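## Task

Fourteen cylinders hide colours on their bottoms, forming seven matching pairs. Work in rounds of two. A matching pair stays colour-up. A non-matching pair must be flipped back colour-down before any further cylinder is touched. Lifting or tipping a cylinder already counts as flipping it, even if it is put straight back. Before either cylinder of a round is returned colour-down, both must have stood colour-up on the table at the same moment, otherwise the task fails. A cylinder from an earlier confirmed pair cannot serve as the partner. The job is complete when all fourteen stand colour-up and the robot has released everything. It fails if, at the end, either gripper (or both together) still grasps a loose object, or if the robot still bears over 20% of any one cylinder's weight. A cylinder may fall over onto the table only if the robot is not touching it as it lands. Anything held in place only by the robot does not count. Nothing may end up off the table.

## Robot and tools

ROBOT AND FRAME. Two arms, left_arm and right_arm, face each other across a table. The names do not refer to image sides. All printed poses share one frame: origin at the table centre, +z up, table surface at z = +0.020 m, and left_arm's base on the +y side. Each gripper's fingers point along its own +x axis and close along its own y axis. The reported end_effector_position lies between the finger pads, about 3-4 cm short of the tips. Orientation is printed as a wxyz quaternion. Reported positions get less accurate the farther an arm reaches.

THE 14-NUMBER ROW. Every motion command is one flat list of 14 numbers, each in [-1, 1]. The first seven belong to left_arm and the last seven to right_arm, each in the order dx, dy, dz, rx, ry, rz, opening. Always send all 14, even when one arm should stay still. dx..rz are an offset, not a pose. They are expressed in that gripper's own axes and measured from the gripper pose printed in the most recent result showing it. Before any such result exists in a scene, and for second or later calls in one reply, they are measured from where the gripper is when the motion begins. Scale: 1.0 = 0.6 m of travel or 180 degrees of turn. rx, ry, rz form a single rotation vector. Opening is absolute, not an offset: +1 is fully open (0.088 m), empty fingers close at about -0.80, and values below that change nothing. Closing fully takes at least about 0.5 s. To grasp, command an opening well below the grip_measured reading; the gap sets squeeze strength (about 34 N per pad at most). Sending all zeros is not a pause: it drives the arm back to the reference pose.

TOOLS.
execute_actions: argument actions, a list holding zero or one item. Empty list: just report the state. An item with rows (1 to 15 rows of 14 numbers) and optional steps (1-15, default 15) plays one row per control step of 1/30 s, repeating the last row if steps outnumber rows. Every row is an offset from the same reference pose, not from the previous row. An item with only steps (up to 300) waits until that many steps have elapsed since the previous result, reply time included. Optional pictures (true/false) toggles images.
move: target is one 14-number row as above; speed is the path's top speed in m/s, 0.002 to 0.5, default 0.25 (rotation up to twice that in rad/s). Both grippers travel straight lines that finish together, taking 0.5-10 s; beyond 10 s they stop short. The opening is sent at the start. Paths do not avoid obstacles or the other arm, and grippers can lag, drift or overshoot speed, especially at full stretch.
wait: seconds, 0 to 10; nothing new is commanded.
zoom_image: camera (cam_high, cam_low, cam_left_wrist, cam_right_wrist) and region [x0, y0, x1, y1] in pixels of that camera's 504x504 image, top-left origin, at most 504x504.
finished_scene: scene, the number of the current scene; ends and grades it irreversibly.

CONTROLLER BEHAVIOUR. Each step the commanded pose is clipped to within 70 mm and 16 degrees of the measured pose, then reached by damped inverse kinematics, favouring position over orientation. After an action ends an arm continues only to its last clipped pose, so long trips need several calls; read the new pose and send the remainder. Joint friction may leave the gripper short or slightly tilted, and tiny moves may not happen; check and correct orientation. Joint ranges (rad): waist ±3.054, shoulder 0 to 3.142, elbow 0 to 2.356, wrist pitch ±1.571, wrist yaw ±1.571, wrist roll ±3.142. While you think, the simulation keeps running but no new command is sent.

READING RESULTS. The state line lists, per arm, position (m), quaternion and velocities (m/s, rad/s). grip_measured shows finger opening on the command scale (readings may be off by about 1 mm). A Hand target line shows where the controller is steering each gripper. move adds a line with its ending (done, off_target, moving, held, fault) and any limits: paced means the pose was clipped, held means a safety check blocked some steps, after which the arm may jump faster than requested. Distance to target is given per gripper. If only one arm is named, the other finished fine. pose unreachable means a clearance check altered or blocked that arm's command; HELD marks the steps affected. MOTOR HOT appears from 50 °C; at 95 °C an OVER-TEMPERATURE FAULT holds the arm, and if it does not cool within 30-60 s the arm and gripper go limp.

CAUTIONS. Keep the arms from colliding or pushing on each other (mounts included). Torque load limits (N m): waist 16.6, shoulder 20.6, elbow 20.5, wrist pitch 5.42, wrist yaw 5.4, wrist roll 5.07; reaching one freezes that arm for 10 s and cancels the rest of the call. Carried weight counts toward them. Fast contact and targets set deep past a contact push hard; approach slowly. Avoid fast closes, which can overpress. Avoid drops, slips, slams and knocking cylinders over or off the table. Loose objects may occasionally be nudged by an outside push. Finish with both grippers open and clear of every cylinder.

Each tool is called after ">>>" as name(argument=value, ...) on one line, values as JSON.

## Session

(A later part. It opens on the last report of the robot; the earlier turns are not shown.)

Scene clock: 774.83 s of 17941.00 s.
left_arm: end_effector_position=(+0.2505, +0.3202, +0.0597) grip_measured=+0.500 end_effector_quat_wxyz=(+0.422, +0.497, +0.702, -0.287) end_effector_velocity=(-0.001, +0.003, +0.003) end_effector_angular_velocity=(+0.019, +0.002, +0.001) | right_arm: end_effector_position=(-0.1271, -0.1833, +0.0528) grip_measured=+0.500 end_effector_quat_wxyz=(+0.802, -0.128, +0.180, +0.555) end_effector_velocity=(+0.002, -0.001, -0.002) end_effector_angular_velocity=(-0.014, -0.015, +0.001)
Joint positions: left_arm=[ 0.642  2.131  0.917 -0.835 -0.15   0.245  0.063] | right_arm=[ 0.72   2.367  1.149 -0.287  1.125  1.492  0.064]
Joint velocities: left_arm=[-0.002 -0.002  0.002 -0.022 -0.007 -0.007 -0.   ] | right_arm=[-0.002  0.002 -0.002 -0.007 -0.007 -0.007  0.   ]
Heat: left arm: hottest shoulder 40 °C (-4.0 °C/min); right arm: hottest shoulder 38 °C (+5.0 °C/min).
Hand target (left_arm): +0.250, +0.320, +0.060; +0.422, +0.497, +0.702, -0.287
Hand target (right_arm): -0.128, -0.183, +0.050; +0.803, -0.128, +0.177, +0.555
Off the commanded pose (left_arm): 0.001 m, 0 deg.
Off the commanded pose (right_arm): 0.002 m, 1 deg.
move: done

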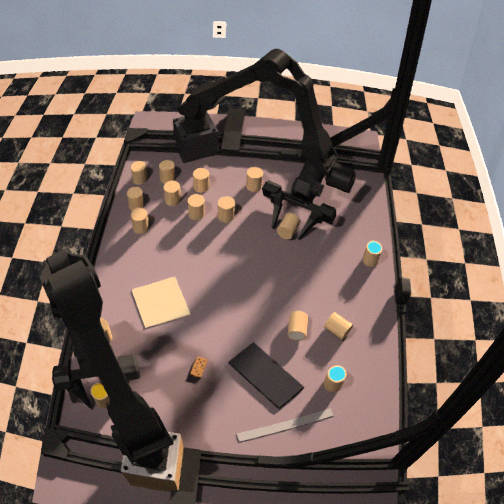

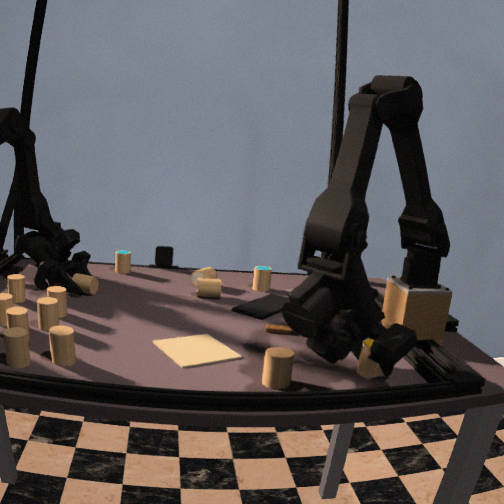

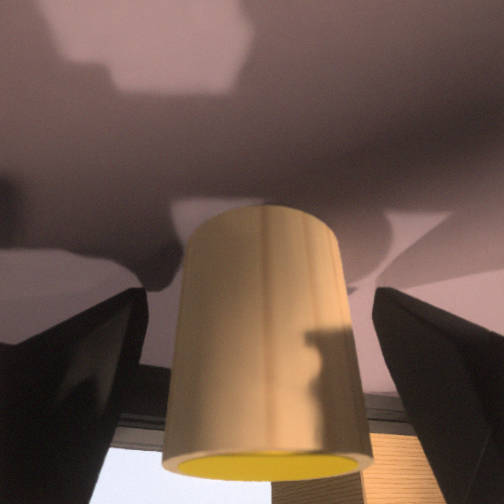

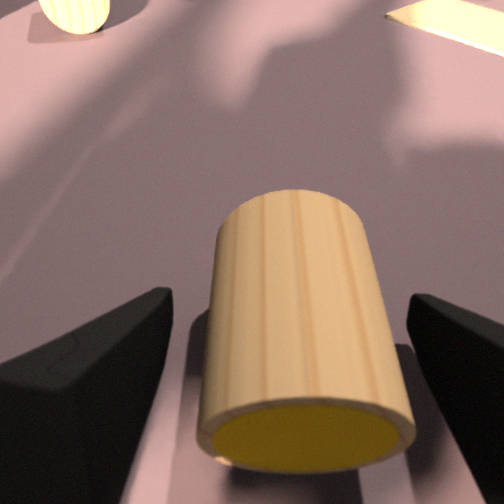

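>>> execute_actions(actions=[{"rows":[[-0.01,0,-0.006,0,0,0,0.5,0.009,0,0.004,0,0,0,0.5],[-0.02,0,-0.011,0,0,0,0.5,0.009,0,0.004,0,0,0,0.5],[-0.03,0,-0.017,0,0,0,0.5,0.009,0,0.004,0,0,0,0.5],[-0.04,0,-0.022,0,0,0,0.5,0.009,0,0.004,0,0,0,0.5],[-0.05,0,-0.028,0,0,0,0.5,0.009,0,0.004,0,0,0,0.5],[-0.06,0,-0.033,0,0,0,0.5,0.009,0,0.004,0,0,0,0.5],[-0.07,0,-0.039,0,0,0,0.5,0.009,0,0.004,0,0,0,-0.3],[-0.08,0,-0.044,0,0,0,0.5,0.009,0,0.004,0,0,0,-0.3],[-0.09,0,-0.05,0,0,0,0.5,0.009,0,0.004,0,0,0,-0.3],[-0.1,0,-0.055,0,0,0,0.5,0.009,0,0.004,0,0,0,-0.3],[-0.11,0,-0.06,0,0,0,0.5,0.009,0,0.004,0,0,0,-0.3],[-0.12,0,-0.066,0,0,0,0.5,0.009,0,0.004,0,0,0,-0.3],[-0.13,0,-0.071,0,0,0,0.5,0.009,0,0.004,0,0,0,-0.3],[-0.14,0,-0.077,0,0,0,0.5,0.009,0,0.004,0,0,0,-0.3],[-0.146,0,-0.08,0,0,0,0.5,0.009,0,0.004,0,0,0,-0.3]],"steps":15}], pictures=false)

>>> execute_actions(actions=[{"rows":[[-0.02,0,-0.011,0,0,0,0.5,-0.008,0,0.017,0,0,0,-0.3],[-0.02,0,-0.011,0,0,0,0.5,-0.016,0,0.035,0,0,0,-0.3],[-0.02,0,-0.011,0,0,0,0.5,-0.024,0,0.052,0,0,0,-0.3],[-0.02,0,-0.011,0,0,0,0.5,-0.033,0,0.07,0,0,0,-0.3]],"steps":11}], pictures=false)

>>> move(target=[-0.229,-0.259,0.61,0.121,-0.498,-0.036,0.5,-0.182,0.252,-0.075,0.228,0.479,-0.08,-0.3], speed=0.5)

Scene clock: 804.97 s of 17941.00 s.
left_arm: end_effector_position=(+0.2478, +0.3236, +0.1406) grip_measured=+0.500 end_effector_quat_wxyz=(+0.416, +0.499, +0.705, -0.284) end_effector_velocity=(+0.000, -0.006, +0.189) end_effector_angular_velocity=(-0.014, -0.031, -0.006) | right_arm: end_effector_position=(-0.1268, -0.1775, +0.0527) grip_measured=-0.002 end_effector_quat_wxyz=(+0.802, -0.126, +0.179, +0.555) end_effector_velocity=(-0.001, -0.000, -0.002) end_effector_angular_velocity=(-0.019, +0.009, +0.003)
Joint positions: left_arm=[ 0.641  1.89   0.981 -1.157 -0.15   0.243  0.063] | right_arm=[ 0.705  2.368  1.146 -0.247  1.126  1.455  0.039]
Joint velocities: left_arm=[-0.022 -0.481  0.286 -0.74  -0.007 -0.022 -0.   ] | right_arm=[-0.002 -0.002 -0.002  0.007 -0.022 -0.007 -0.   ]
Heat: left arm: hottest shoulder 39 °C (-3.0 °C/min); right arm: hottest shoulder 37 °C (+2.0 °C/min).
Hand target (left_arm): +0.249, +0.320, +0.158; +0.422, +0.497, +0.701, -0.287
Hand target (right_arm): -0.125, -0.178, +0.053; +0.802, -0.128, +0.180, +0.555
Off the commanded pose (left_arm): 0.019 m, 1 deg.
Off the commanded pose (right_arm): 0.002 m, 0 deg.
Steps of this call (steps 1 to 90: nothing new was sent; then 26.63 s passed at rest; steps 91 to 105: all 15 steps of this action). Readings (end_effector_position):
91: left_arm (+0.2502, +0.3207, +0.0602) | right_arm (-0.1276, -0.1827, +0.0528)
92: left_arm (+0.2496, +0.3215, +0.0623) | right_arm (-0.1279, -0.1815, +0.0528)
94: left_arm (+0.2479, +0.3239, +0.0704) | right_arm (-0.1277, -0.1792, +0.0530)
98: left_arm (+0.2475, +0.3244, +0.0941) | right_arm (-0.1269, -0.1774, +0.0529)
105: the state above

Scene clock: 805.33 s of 17941.00 s.
left_arm: end_effector_position=(+0.2464, +0.3254, +0.1519) grip_measured=+0.500 end_effector_quat_wxyz=(+0.411, +0.500, +0.708, -0.283) end_effector_velocity=(-0.004, +0.006, +0.004) end_effector_angular_velocity=(+0.037, +0.006, +0.013) | right_arm: end_effector_position=(-0.1260, -0.1780, +0.0938) grip_measured=-0.002 end_effector_quat_wxyz=(+0.802, -0.130, +0.178, +0.555) end_effector_velocity=(+0.019, -0.009, -0.002) end_effector_angular_velocity=(-0.072, -0.109, -0.010)
Joint positions: left_arm=[ 0.641  1.865  0.997 -1.209 -0.15   0.243  0.063] | right_arm=[ 0.705  2.24   1.142 -0.377  1.124  1.452  0.039]
Joint velocities: left_arm=[-0.002 -0.002 -0.002 -0.037 -0.007 -0.022  0.   ] | right_arm=[-0.002 -0.012 -0.007 -0.154 -0.022  0.022  0.   ]
Heat: left arm: hottest shoulder 39 °C (-3.0 °C/min); right arm: hottest shoulder 37 °C (+2.0 °C/min).
Hand target (left_arm): +0.248, +0.323, +0.154; +0.416, +0.499, +0.705, -0.285
Hand target (right_arm): -0.127, -0.178, +0.099; +0.802, -0.126, +0.179, +0.556
Off the commanded pose (left_arm): 0.003 m, 1 deg.
Off the commanded pose (right_arm): 0.005 m, 1 deg.
Steps of this call (steps 1 to 11: all 11 steps of this action). Readings (end_effector_position):
1: left_arm (+0.2477, +0.3236, +0.1452) | right_arm (-0.1266, -0.1776, +0.0531)
2: left_arm (+0.2481, +0.3230, +0.1480) | right_arm (-0.1259, -0.1781, +0.0551)
4: left_arm (+0.2477, +0.3235, +0.1505) | right_arm (-0.1231, -0.1794, +0.0643)
8: left_arm (+0.2466, +0.3251, +0.1516) | right_arm (-0.1256, -0.1782, +0.0881)
11: the state above

Scene clock: 807.97 s of 17941.00 s.
left_arm: end_effector_position=(+0.2301, -0.0868, +0.0853) grip_measured=+0.500 end_effector_quat_wxyz=(+0.680, +0.181, +0.182, -0.687) end_effector_velocity=(-0.004, +0.004, -0.009) end_effector_angular_velocity=(+0.030, +0.019, -0.005) | right_arm: end_effector_position=(-0.3055, -0.2386, +0.0988) grip_measured=-0.002 end_effector_quat_wxyz=(+0.525, -0.224, +0.810, +0.134) end_effector_velocity=(+0.003, -0.001, -0.001) end_effector_angular_velocity=(-0.015, -0.008, -0.008)
Joint positions: left_arm=[0.281 2.498 1.34  0.621 0.246 0.14  0.063] | right_arm=[ 0.577  2.423  1.855 -0.801 -0.378  2.119  0.039]
Joint velocities: left_arm=[-0.002  0.007 -0.002 -0.022  0.007 -0.007  0.   ] | right_arm=[-0.002 -0.002 -0.007 -0.007 -0.007  0.007 -0.   ]
Heat: left arm: hottest shoulder 39 °C (-3.0 °C/min); right arm: hottest shoulder 37 °C (+1.0 °C/min).
Hand target (left_arm): +0.229, -0.089, +0.085; +0.679, +0.179, +0.181, -0.689
Hand target (right_arm): -0.308, -0.236, +0.097; +0.523, -0.223, +0.812, +0.133
Off the commanded pose (left_arm): 0.003 m, 0 deg.
Off the commanded pose (right_arm): 0.004 m, 1 deg.
move: done

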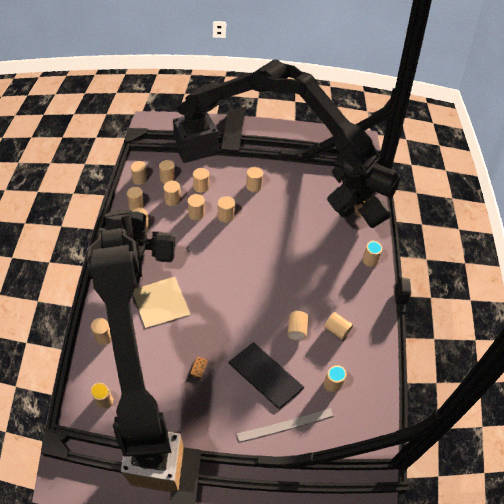

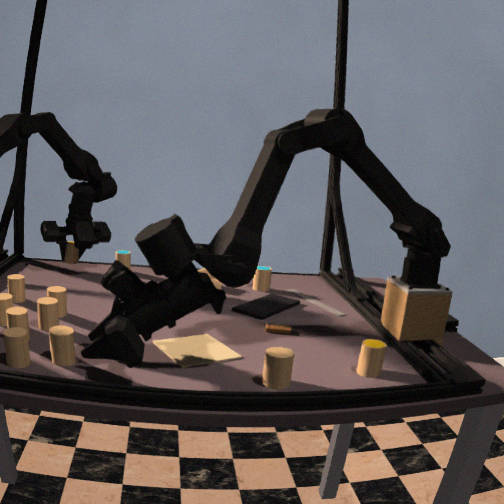

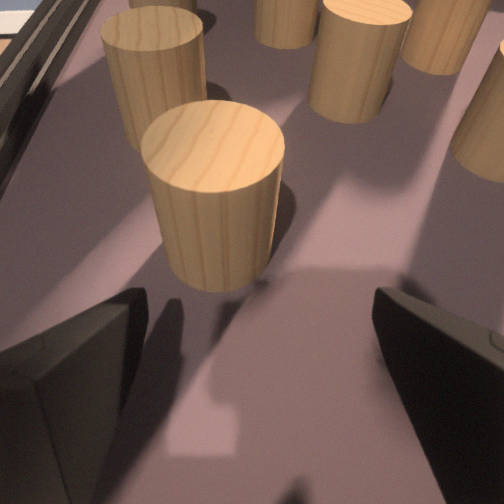

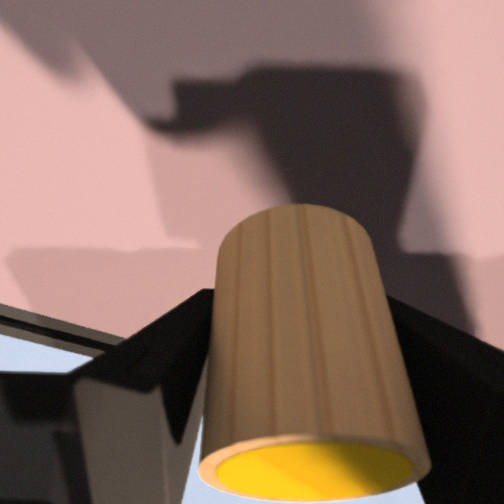

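>>> move(target=[0.015,0.027,0.012,0,-0.01,0,0.5,0.047,0,0.021,0,0.006,0,-0.3], speed=0.05)

Scene clock: 814.10 s of 17941.00 s.
left_arm: end_effector_position=(+0.2450, -0.0965, +0.0884) grip_measured=+0.500 end_effector_quat_wxyz=(+0.683, +0.171, +0.172, -0.689) end_effector_velocity=(+0.000, -0.001, -0.000) end_effector_angular_velocity=(+0.003, +0.004, +0.007) | right_arm: end_effector_position=(-0.3091, -0.2371, +0.0779) grip_measured=-0.002 end_effector_quat_wxyz=(+0.512, -0.221, +0.818, +0.140) end_effector_velocity=(+0.002, -0.001, +0.001) end_effector_angular_velocity=(-0.007, -0.001, +0.006)
Joint positions: left_arm=[0.308 2.53  1.399 0.62  0.271 0.144 0.063] | right_arm=[ 0.574  2.449  1.805 -0.694 -0.391  2.119  0.039]
Joint velocities: left_arm=[-0.002  0.002  0.007 -0.007 -0.007 -0.007 -0.   ] | right_arm=[-0.002 -0.002 -0.002 -0.007 -0.007 -0.007 -0.   ]
Heat: left arm: hottest shoulder 40 °C (-2.0 °C/min); right arm: hottest shoulder 38 °C (+2.0 °C/min).
Hand target (left_arm): +0.246, -0.098, +0.087; +0.683, +0.171, +0.171, -0.690
Hand target (right_arm): -0.305, -0.239, +0.068; +0.517, -0.225, +0.815, +0.132
Off the commanded pose (left_arm): 0.003 m, 0 deg.
Off the commanded pose (right_arm): 0.011 m, 1 deg.
move: off_target (right_arm)

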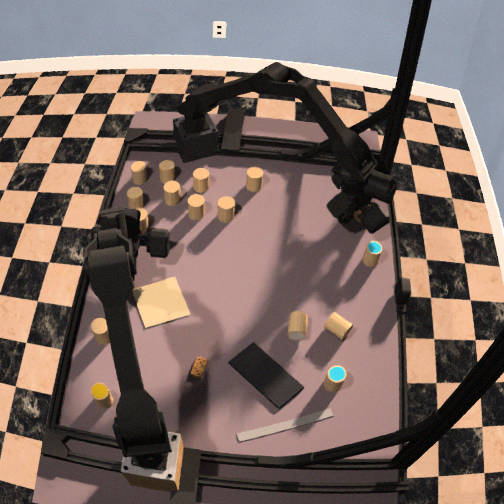

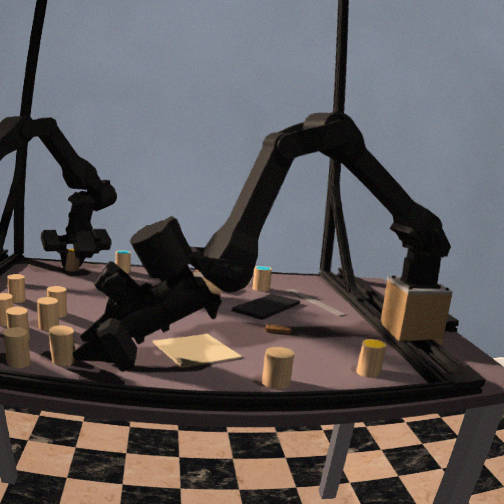

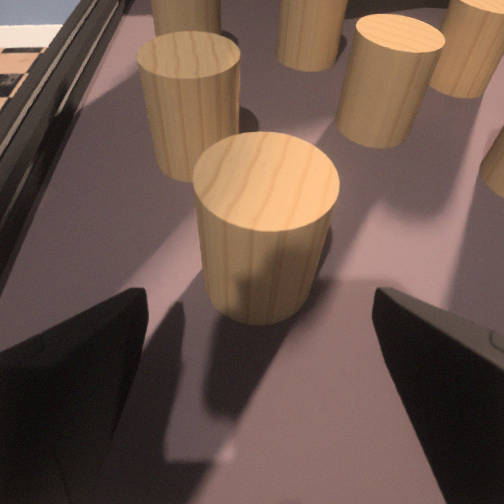

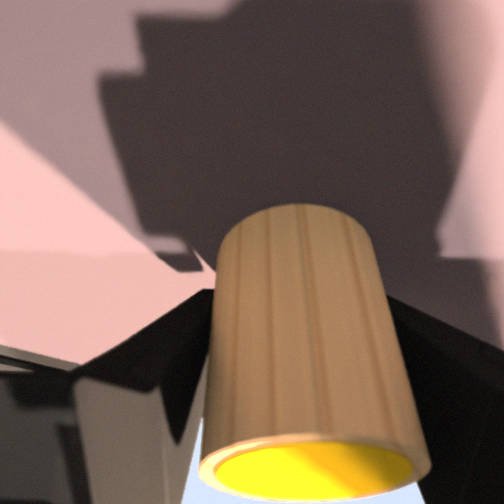

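>>> move(target=[0.071,0,0.02,0,0,0,0.4,0,0,0,0,0,0,0.5], speed=0.1)

Scene clock: 819.63 s of 17941.00 s.
left_arm: end_effector_position=(+0.2443, -0.1375, +0.0803) grip_measured=+0.400 end_effector_quat_wxyz=(+0.682, +0.171, +0.173, -0.690) end_effector_velocity=(-0.002, -0.003, +0.002) end_effector_angular_velocity=(-0.003, +0.009, -0.005) | right_arm: end_effector_position=(-0.3089, -0.2372, +0.0773) grip_measured=+0.500 end_effector_quat_wxyz=(+0.512, -0.221, +0.818, +0.140) end_effector_velocity=(+0.004, -0.002, -0.003) end_effector_angular_velocity=(-0.012, -0.009, +0.006)
Joint positions: left_arm=[0.283 2.655 1.642 0.504 0.251 0.133 0.059] | right_arm=[ 0.574  2.45   1.804 -0.694 -0.391  2.119  0.063]
Joint velocities: left_arm=[-0.002  0.002  0.012 -0.007  0.007 -0.007 -0.   ] | right_arm=[-0.002  0.002 -0.007 -0.007 -0.007 -0.007 -0.   ]
Heat: left arm: hottest shoulder 41 °C (-1.0 °C/min); right arm: hottest shoulder 39 °C (+2.0 °C/min).
Hand target (left_arm): +0.244, -0.139, +0.079; +0.683, +0.171, +0.173, -0.689
Hand target (right_arm): -0.309, -0.237, +0.078; +0.512, -0.221, +0.818, +0.140
Off the commanded pose (left_arm): 0.003 m, 0 deg.
Off the commanded pose (right_arm): 0.001 m, 0 deg.
move: done

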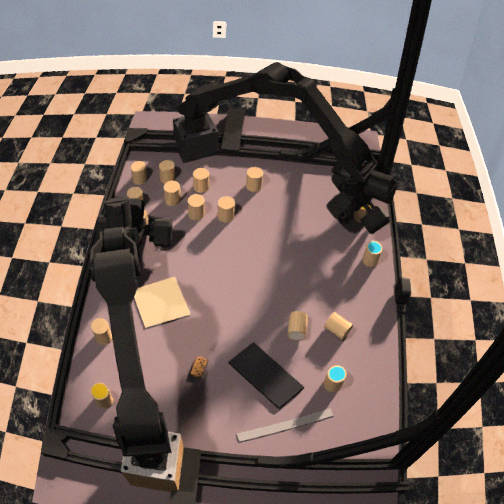

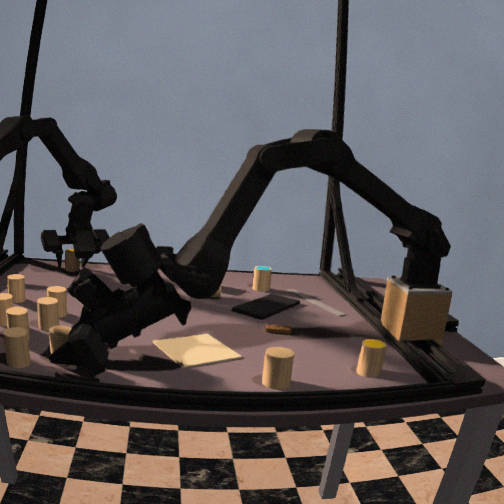

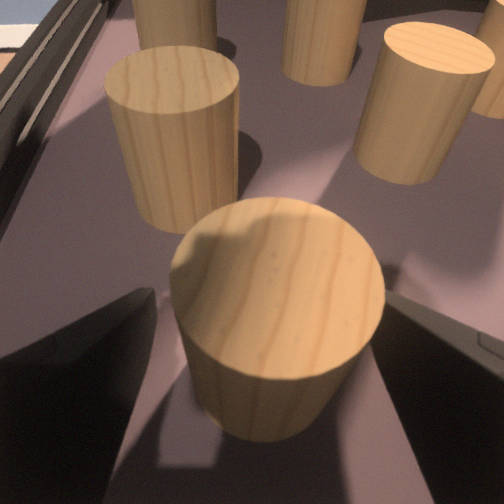

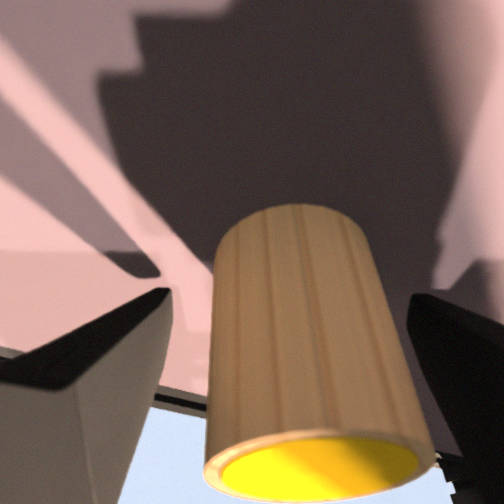

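>>> execute_actions(actions=[{"rows":[[0,-0.003,0,0,0,0,-0.3,-0.012,0,-0.006,0,0,0,0.5],[0,-0.003,0,0,0,0,-0.3,-0.024,0,-0.012,0,0,0,0.5],[0,-0.003,0,0,0,0,-0.3,-0.036,0,-0.018,0,0,0,0.5],[0,-0.003,0,0,0,0,-0.3,-0.048,0,-0.023,0,0,0,0.5],[0,-0.003,0,0,0,0,-0.3,-0.06,0,-0.029,0,0,0,0.5],[0,-0.003,0,0,0,0,-0.3,-0.072,0,-0.035,0,0,0,0.5],[0,-0.003,0,0,0,0,-0.3,-0.084,0,-0.041,0,0,0,0.5],[-0.01,-0.003,0.015,0,0,0,-0.3,-0.096,0,-0.047,0,0,0,0.5],[-0.02,-0.003,0.03,0,0,0,-0.3,-0.108,0,-0.053,0,0,0,0.5],[-0.035,-0.003,0.055,0,0,0,-0.3,-0.115,0,-0.056,0,0,0,0.5]],"steps":15}], pictures=false)

>>> move(target=[-0.379,-0.362,-0.243,0.52,0.385,-0.16,-0.3,-0.229,-0.418,0.508,-0.609,0,-0.297,0.5], speed=0.5)

Scene clock: 832.43 s of 17941.00 s.
left_arm: end_effector_position=(+0.2434, -0.1350, +0.1061) grip_measured=+0.011 end_effector_quat_wxyz=(+0.681, +0.174, +0.177, -0.689) end_effector_velocity=(+0.005, -0.029, +0.152) end_effector_angular_velocity=(-0.218, -0.058, +0.003) | right_arm: end_effector_position=(-0.3082, -0.2376, +0.1471) grip_measured=+0.500 end_effector_quat_wxyz=(+0.513, -0.221, +0.818, +0.138) end_effector_velocity=(-0.013, +0.011, +0.081) end_effector_angular_velocity=(+0.051, +0.090, +0.014)
Joint positions: left_arm=[0.282 2.576 1.615 0.441 0.251 0.132 0.04 ] | right_arm=[ 0.574  2.359  1.931 -0.914 -0.391  2.12   0.064]
Joint velocities: left_arm=[-0.007 -0.271 -0.007 -0.037 -0.007 -0.007 -0.   ] | right_arm=[-0.007 -0.076  0.173 -0.154 -0.007 -0.022 -0.   ]
Heat: left arm: hottest shoulder 43 °C (+3.0 °C/min); right arm: hottest shoulder 42 °C (+4.0 °C/min).
Hand target (left_arm): +0.243, -0.135, +0.119; +0.682, +0.171, +0.173, -0.690
Hand target (right_arm): -0.309, -0.238, +0.154; +0.512, -0.221, +0.818, +0.140
Off the commanded pose (left_arm): 0.013 m, 1 deg.
Off the commanded pose (right_arm): 0.007 m, 0 deg.
Steps of this call (steps 1 to 90: nothing new was sent; then 9.30 s passed at rest; steps 91 to 105: all 15 steps of this action). Readings (end_effector_position):
91: left_arm (+0.2444, -0.1377, +0.0802) | right_arm (-0.3085, -0.2375, +0.0771)
92: left_arm (+0.2444, -0.1377, +0.0802) | right_arm (-0.3069, -0.2384, +0.0771)
94: left_arm (+0.2444, -0.1377, +0.0803) | right_arm (-0.3032, -0.2406, +0.0795)
98: left_arm (+0.2444, -0.1374, +0.0803) | right_arm (-0.3002, -0.2424, +0.0981)
105: the state above

Scene clock: 835.60 s of 17941.00 s.
left_arm: end_effector_position=(+0.0269, +0.1388, +0.0961) grip_measured=+0.012 end_effector_quat_wxyz=(-0.009, +0.852, +0.001, -0.523) end_effector_velocity=(+0.003, +0.005, +0.003) end_effector_angular_velocity=(+0.014, -0.016, +0.002) | right_arm: end_effector_position=(+0.1065, -0.2838, +0.1441) grip_measured=+0.500 end_effector_quat_wxyz=(+0.131, -0.826, +0.205, +0.509) end_effector_velocity=(-0.000, -0.001, -0.001) end_effector_angular_velocity=(-0.006, +0.014, +0.014)
Joint positions: left_arm=[-0.424  2.219  1.337 -0.91  -0.418  1.102  0.04 ] | right_arm=[ 0.041  1.613  0.821 -1.171  0.254 -0.529  0.064]
Joint velocities: left_arm=[-0.002 -0.007 -0.007 -0.022 -0.007 -0.007 -0.   ] | right_arm=[-0.002 -0.007 -0.007  0.007 -0.007 -0.022 -0.   ]
Heat: left arm: hottest shoulder 44 °C (+4.1 °C/min); right arm: hottest shoulder 42 °C (+4.1 °C/min).
Hand target (left_arm): +0.026, +0.137, +0.096; -0.007, +0.853, +0.001, -0.522
Hand target (right_arm): +0.108, -0.285, +0.145; -0.133, +0.825, -0.203, -0.510
Off the commanded pose (left_arm): 0.003 m, 1 deg.
Off the commanded pose (right_arm): 0.004 m, 0 deg.
move: done

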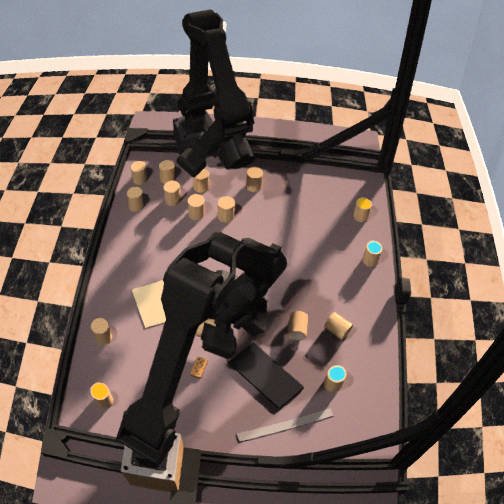

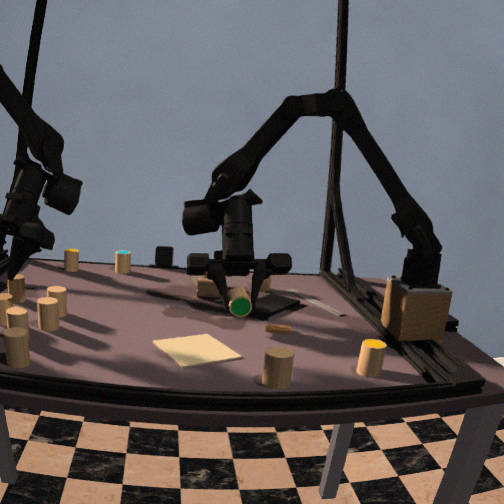

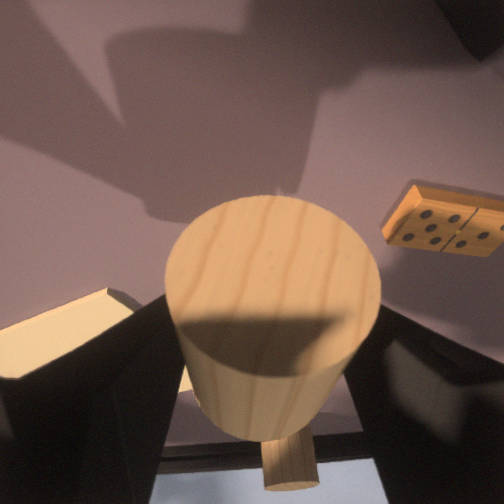

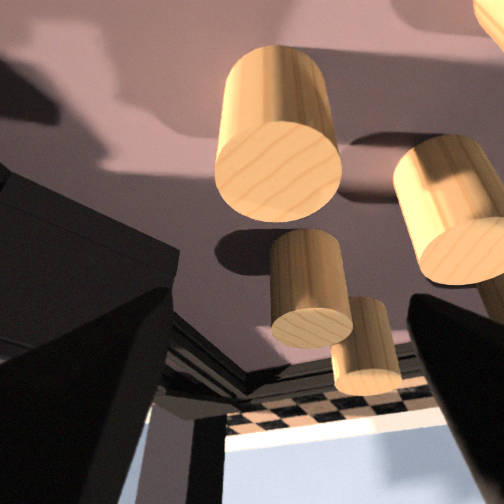

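>>> move(target=[0.048,0.004,0.024,0,0.006,0,-0.3,0.028,-0.708,0.107,0.413,-0.435,-0.144,0.5], speed=0.5)

Scene clock: 846.93 s of 17941.00 s.
left_arm: end_effector_position=(+0.0268, +0.1347, +0.0673) grip_measured=+0.011 end_effector_quat_wxyz=(-0.005, +0.856, -0.000, -0.518) end_effector_velocity=(+0.003, +0.000, +0.002) end_effector_angular_velocity=(-0.013, -0.023, +0.012) | right_arm: end_effector_position=(+0.2595, +0.1144, +0.1102) grip_measured=+0.500 end_effector_quat_wxyz=(+0.742, -0.140, +0.157, +0.636) end_effector_velocity=(-0.000, -0.002, -0.004) end_effector_angular_velocity=(-0.012, -0.001, +0.007)
Joint positions: left_arm=[-0.425  2.301  1.338 -0.83  -0.432  1.096  0.04 ] | right_arm=[-0.658  2.374  1.261  0.688 -0.042 -0.027  0.064]
Joint velocities: left_arm=[-0.002 -0.002 -0.002 -0.007 -0.022 -0.022  0.   ] | right_arm=[-0.002  0.002 -0.002 -0.007 -0.007 -0.007 -0.   ]
Heat: left arm: hottest shoulder 43 °C (+4.1 °C/min); right arm: hottest shoulder 40 °C (+3.0 °C/min).
Hand target (left_arm): +0.027, +0.137, +0.064; -0.009, +0.857, +0.001, -0.515
Hand target (right_arm): +0.261, +0.116, +0.106; +0.744, -0.139, +0.158, +0.634
Off the commanded pose (left_arm): 0.004 m, 1 deg.
Off the commanded pose (right_arm): 0.008 m, 1 deg.
move: done

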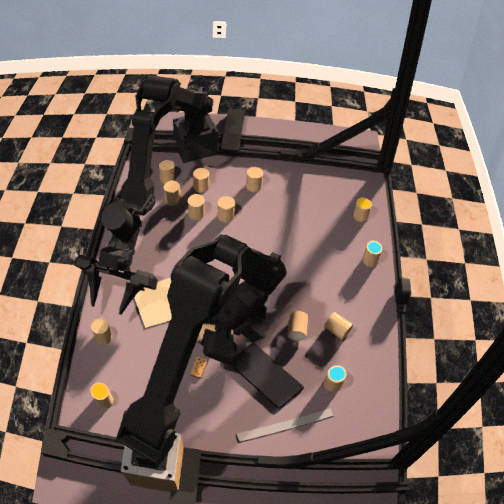

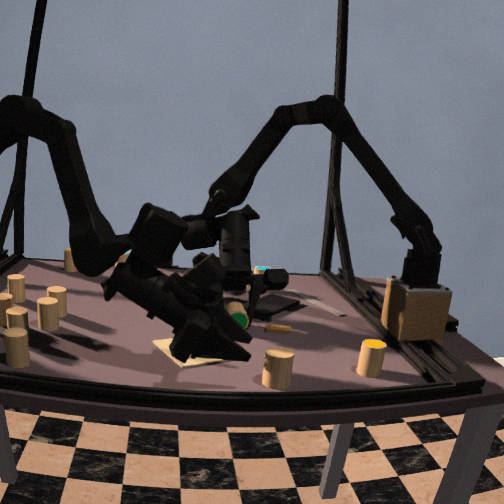

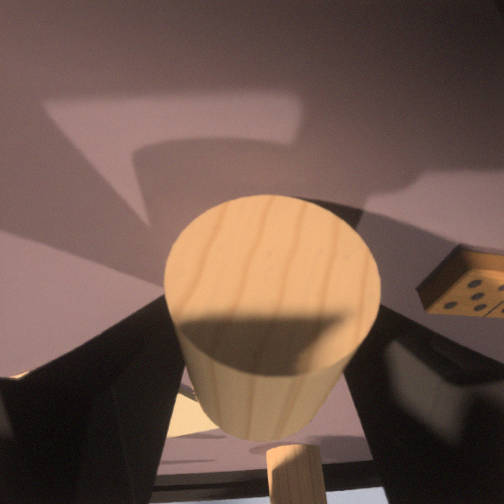

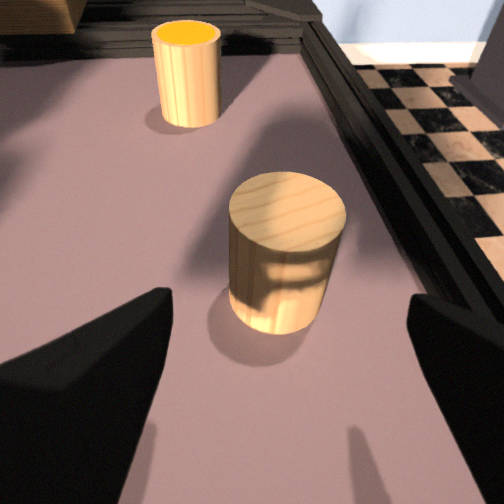

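>>> move(target=[0,0,0,0,0,0,0.5,0.11,-0.001,-0.018,0,0,0,0.45], speed=0.12)

Scene clock: 851.47 s of 17941.00 s.
left_arm: end_effector_position=(+0.0267, +0.1348, +0.0672) grip_measured=+0.500 end_effector_quat_wxyz=(-0.006, +0.856, -0.000, -0.517) end_effector_velocity=(+0.000, -0.000, +0.002) end_effector_angular_velocity=(-0.004, -0.008, +0.002) | right_arm: end_effector_position=(+0.2706, +0.1678, +0.0795) grip_measured=+0.450 end_effector_quat_wxyz=(+0.743, -0.138, +0.154, +0.637) end_effector_velocity=(+0.000, -0.000, -0.002) end_effector_angular_velocity=(-0.008, -0.002, +0.007)
Joint positions: left_arm=[-0.425  2.301  1.338 -0.829 -0.433  1.096  0.063] | right_arm=[-0.658  2.602  1.583  0.602 -0.041 -0.028  0.061]
Joint velocities: left_arm=[-0.002 -0.002  0.002 -0.007 -0.007 -0.007  0.   ] | right_arm=[-0.002  0.002  0.002 -0.007 -0.007 -0.007 -0.   ]
Heat: left arm: hottest shoulder 43 °C (+4.0 °C/min); right arm: hottest shoulder 40 °C (+3.0 °C/min).
Hand target (left_arm): +0.027, +0.135, +0.067; -0.005, +0.856, -0.000, -0.518
Hand target (right_arm): +0.269, +0.169, +0.073; +0.742, -0.140, +0.157, +0.636
Off the commanded pose (left_arm): 0.000 m, 0 deg.
Off the commanded pose (right_arm): 0.007 m, 0 deg.
move: done

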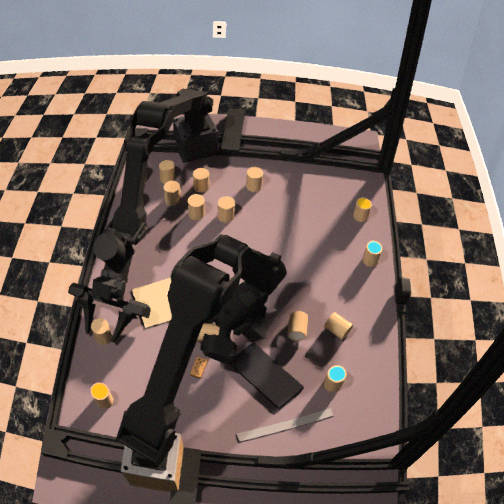

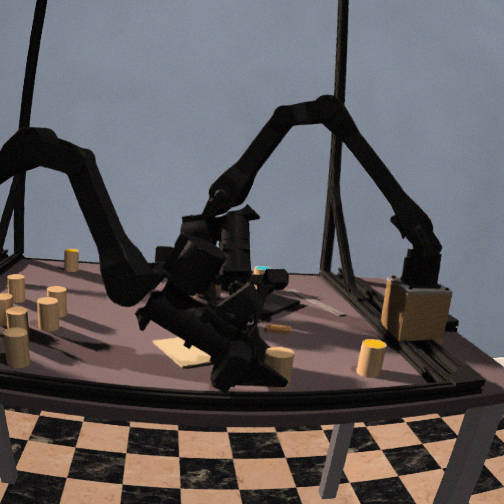

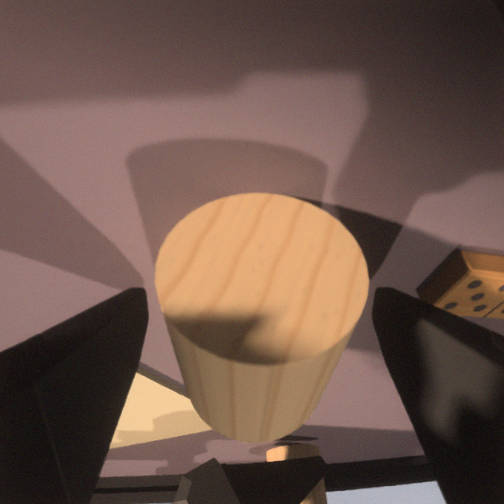

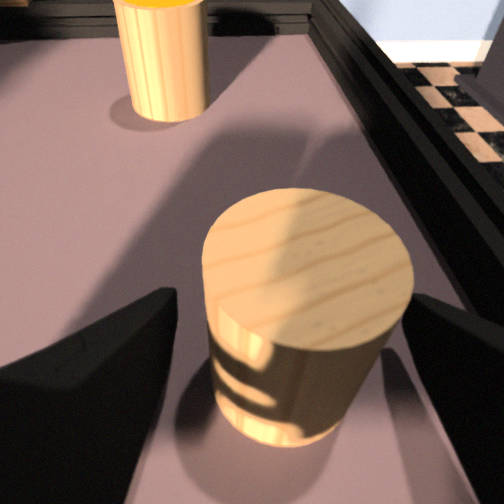

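>>> execute_actions(actions=[{"rows":[[0,0,0,0,0,0,0.5,0.012,0,-0.006,0,0,0,0.45],[0,0,0,0,0,0,0.5,0.012,0,-0.006,0,0,0,0.45],[0,0,0,0,0,0,0.5,0.012,0,-0.006,0,0,0,0.45],[0,0,0,0,0,0,0.5,0.012,0,-0.006,0,0,0,0.45],[0,0,0,0,0,0,0.5,0.012,0,-0.006,0,0,0,0.45],[0,0,0,0,0,0,0.5,0.012,0,-0.006,0,0,0,0.45],[0,0,0,0,0,0,0.5,0.012,0,-0.006,0,0,0,-0.3]],"steps":14}], pictures=false)

>>> execute_actions(actions=[{"rows":[[-0.018,0,-0.009,0,0,0,0.5,-0.007,0,0.015,0,0,0,-0.3],[-0.018,0,-0.009,0,0,0,0.5,-0.014,0,0.03,0,0,0,-0.3],[-0.018,0,-0.009,0,0,0,0.5,-0.021,0,0.045,0,0,0,-0.3],[-0.018,0,-0.009,0,0,0,0.5,-0.028,0,0.062,0,0,0,-0.3]],"steps":10}], pictures=false)

>>> move(target=[0,0,0,0,0,0,0.5,-0.374,0.039,-0.13,0,0.25,0,-0.3], speed=0.5)

>>> move(target=[0.047,0.01,-0.015,0,-0.5,0,0.5,-0.027,0.517,-0.265,0.063,0.25,0.002,-0.3], speed=0.5)

Scene clock: 872.30 s of 17941.00 s.
left_arm: end_effector_position=(+0.0267, +0.1348, +0.0672) grip_measured=+0.500 end_effector_quat_wxyz=(-0.006, +0.856, -0.000, -0.517) end_effector_velocity=(+0.002, -0.001, +0.003) end_effector_angular_velocity=(-0.017, -0.021, +0.012) | right_arm: end_effector_position=(+0.2711, +0.1715, +0.0790) grip_measured=+0.001 end_effector_quat_wxyz=(+0.743, -0.137, +0.152, +0.637) end_effector_velocity=(-0.000, -0.004, -0.006) end_effector_angular_velocity=(-0.027, +0.002, +0.007)
Joint positions: left_arm=[-0.425  2.301  1.338 -0.829 -0.433  1.096  0.063] | right_arm=[-0.657  2.616  1.605  0.598 -0.041 -0.029  0.039]
Joint velocities: left_arm=[-0.002 -0.002  0.002 -0.007 -0.022 -0.022  0.   ] | right_arm=[-0.002 -0.002 -0.007 -0.022 -0.007 -0.007 -0.   ]
Heat: left arm: hottest shoulder 43 °C (+3.0 °C/min); right arm: hottest shoulder 42 °C (+4.0 °C/min).
Hand target (left_arm): +0.027, +0.135, +0.067; -0.005, +0.856, -0.000, -0.517
Hand target (right_arm): +0.271, +0.173, +0.073; +0.743, -0.138, +0.154, +0.637
Off the commanded pose (left_arm): 0.000 m, 0 deg.
Off the commanded pose (right_arm): 0.006 m, 0 deg.
Steps of this call (steps 1 to 90: nothing new was sent; then 17.37 s passed at rest; steps 91 to 104: all 14 steps of this action). Readings (end_effector_position):
91: left_arm (+0.0267, +0.1348, +0.0672) | right_arm (+0.2704, +0.1682, +0.0784)
92: left_arm (+0.0267, +0.1348, +0.0672) | right_arm (+0.2706, +0.1692, +0.0786)
94: left_arm (+0.0267, +0.1348, +0.0672) | right_arm (+0.2709, +0.1705, +0.0788)
98: left_arm (+0.0267, +0.1348, +0.0672) | right_arm (+0.2710, +0.1712, +0.0788)
104: the state above

Scene clock: 872.63 s of 17941.00 s.
left_arm: end_effector_position=(+0.0285, +0.1385, +0.0736) grip_measured=+0.500 end_effector_quat_wxyz=(-0.013, +0.858, +0.004, -0.514) end_effector_velocity=(+0.001, +0.007, +0.000) end_effector_angular_velocity=(+0.024, -0.005, +0.006) | right_arm: end_effector_position=(+0.2712, +0.1718, +0.1074) grip_measured=+0.001 end_effector_quat_wxyz=(+0.742, -0.140, +0.156, +0.636) end_effector_velocity=(+0.003, +0.012, +0.098) end_effector_angular_velocity=(+0.114, -0.013, +0.001)
Joint positions: left_arm=[-0.425  2.286  1.338 -0.862 -0.433  1.096  0.063] | right_arm=[-0.657  2.539  1.6    0.515 -0.041 -0.029  0.039]
Joint velocities: left_arm=[-0.002 -0.002 -0.007 -0.022  0.007 -0.007  0.   ] | right_arm=[-0.002 -0.183 -0.002 -0.066 -0.007  0.007  0.   ]
Heat: left arm: hottest shoulder 43 °C (+3.0 °C/min); right arm: hottest shoulder 42 °C (+4.0 °C/min).
Hand target (left_arm): +0.027, +0.135, +0.079; -0.006, +0.856, -0.000, -0.517
Hand target (right_arm): +0.270, +0.172, +0.119; +0.743, -0.137, +0.152, +0.637
Off the commanded pose (left_arm): 0.007 m, 1 deg.
Off the commanded pose (right_arm): 0.012 m, 1 deg.
Steps of this call (steps 1 to 10: all 10 steps of this action). Readings (end_effector_position):
1: left_arm (+0.0271, +0.1355, +0.0677) | right_arm (+0.2711, +0.1712, +0.0784)
2: left_arm (+0.0278, +0.1370, +0.0688) | right_arm (+0.2710, +0.1710, +0.0790)
4: left_arm (+0.0284, +0.1385, +0.0710) | right_arm (+0.2708, +0.1699, +0.0837)
8: left_arm (+0.0284, +0.1384, +0.0734) | right_arm (+0.2710, +0.1706, +0.0994)
10: the state above

Scene clock: 874.47 s of 17941.00 s.
left_arm: end_effector_position=(+0.0286, +0.1387, +0.0736) grip_measured=+0.500 end_effector_quat_wxyz=(-0.013, +0.858, +0.004, -0.514) end_effector_velocity=(+0.000, +0.000, -0.000) end_effector_angular_velocity=(-0.002, -0.005, -0.011) | right_arm: end_effector_position=(+0.2113, -0.0569, +0.1272) grip_measured=+0.001 end_effector_quat_wxyz=(+0.624, -0.374, +0.435, +0.531) end_effector_velocity=(+0.002, -0.002, -0.000) end_effector_angular_velocity=(-0.010, -0.018, +0.029)
Joint positions: left_arm=[-0.425  2.286  1.338 -0.864 -0.433  1.096  0.063] | right_arm=[-0.606  1.887  1.112 -0.447  0.008  0.007  0.039]
Joint velocities: left_arm=[-0.002 -0.002 -0.007  0.007 -0.007  0.007 -0.   ] | right_arm=[-0.002 -0.002 -0.002 -0.007  0.007 -0.037 -0.   ]
Heat: left arm: hottest shoulder 43 °C (+3.0 °C/min); right arm: hottest shoulder 43 °C (+5.0 °C/min).
Hand target (left_arm): +0.029, +0.139, +0.074; -0.013, +0.858, +0.004, -0.514
Hand target (right_arm): +0.211, -0.058, +0.132; +0.627, -0.372, +0.431, +0.532
Off the commanded pose (left_arm): 0.000 m, 0 deg.
Off the commanded pose (right_arm): 0.005 m, 1 deg.
move: done

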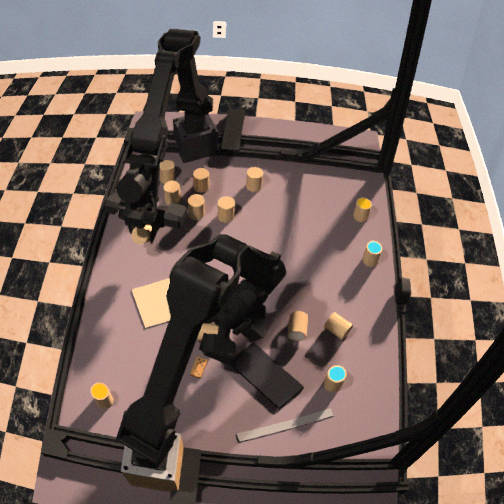

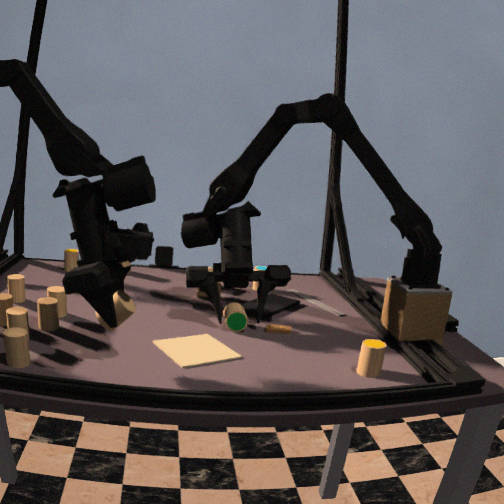

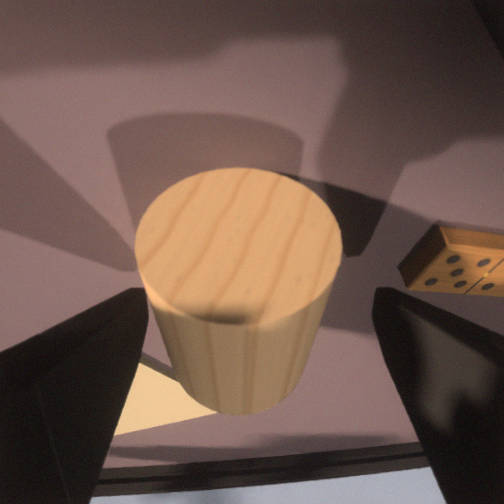

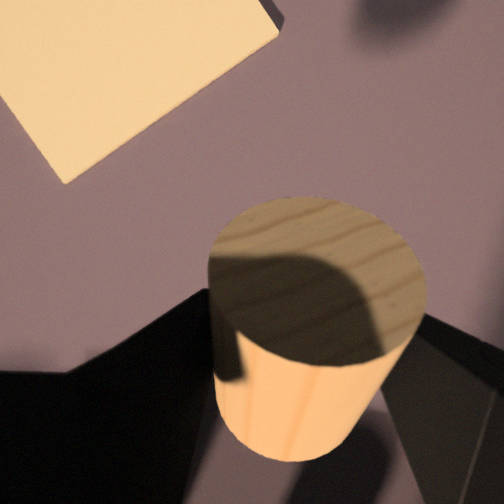

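Scene clock: 876.63 s of 17941.00 s.
left_arm: end_effector_position=(+0.0519, +0.1338, +0.0538) grip_measured=+0.500 end_effector_quat_wxyz=(-0.007, +0.249, +0.012, -0.968) end_effector_velocity=(+0.000, -0.001, +0.002) end_effector_angular_velocity=(-0.009, +0.010, -0.005) | right_arm: end_effector_position=(-0.1184, -0.1643, +0.0878) grip_measured=+0.001 end_effector_quat_wxyz=(+0.440, -0.485, +0.691, +0.305) end_effector_velocity=(+0.002, +0.000, -0.000) end_effector_angular_velocity=(+0.001, -0.001, +0.019)
Joint positions: left_arm=[ 0.216  2.489  1.278 -0.751  1.023  1.99   0.063] | right_arm=[ 0.172  2.376  1.715 -1.169 -0.358  0.933  0.039]
Joint velocities: left_arm=[ 0.002  0.002  0.012 -0.022  0.007  0.022 -0.   ] | right_arm=[-0.002  0.002  0.002 -0.007  0.007 -0.022 -0.   ]
Heat: left arm: hottest shoulder 43 °C (+3.0 °C/min); right arm: hottest shoulder 42 °C (+4.0 °C/min).
Hand target (left_arm): +0.052, +0.133, +0.053; +0.006, -0.247, -0.013, +0.969
Hand target (right_arm): -0.120, -0.163, +0.085; +0.440, -0.485, +0.693, +0.302
Off the commanded pose (left_arm): 0.002 m, 1 deg.
Off the commanded pose (right_arm): 0.003 m, 0 deg.
move: done

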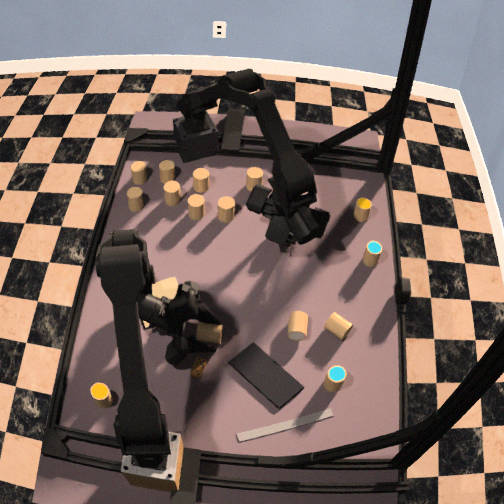

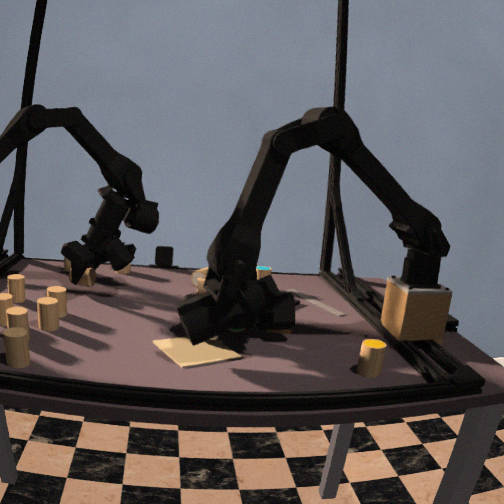

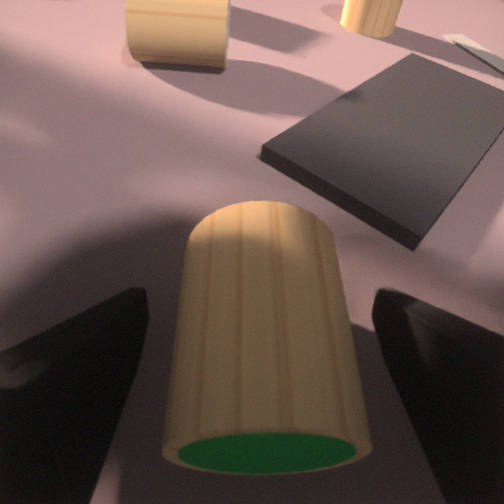

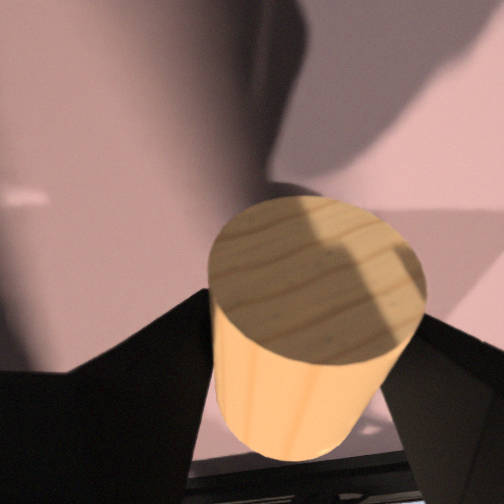

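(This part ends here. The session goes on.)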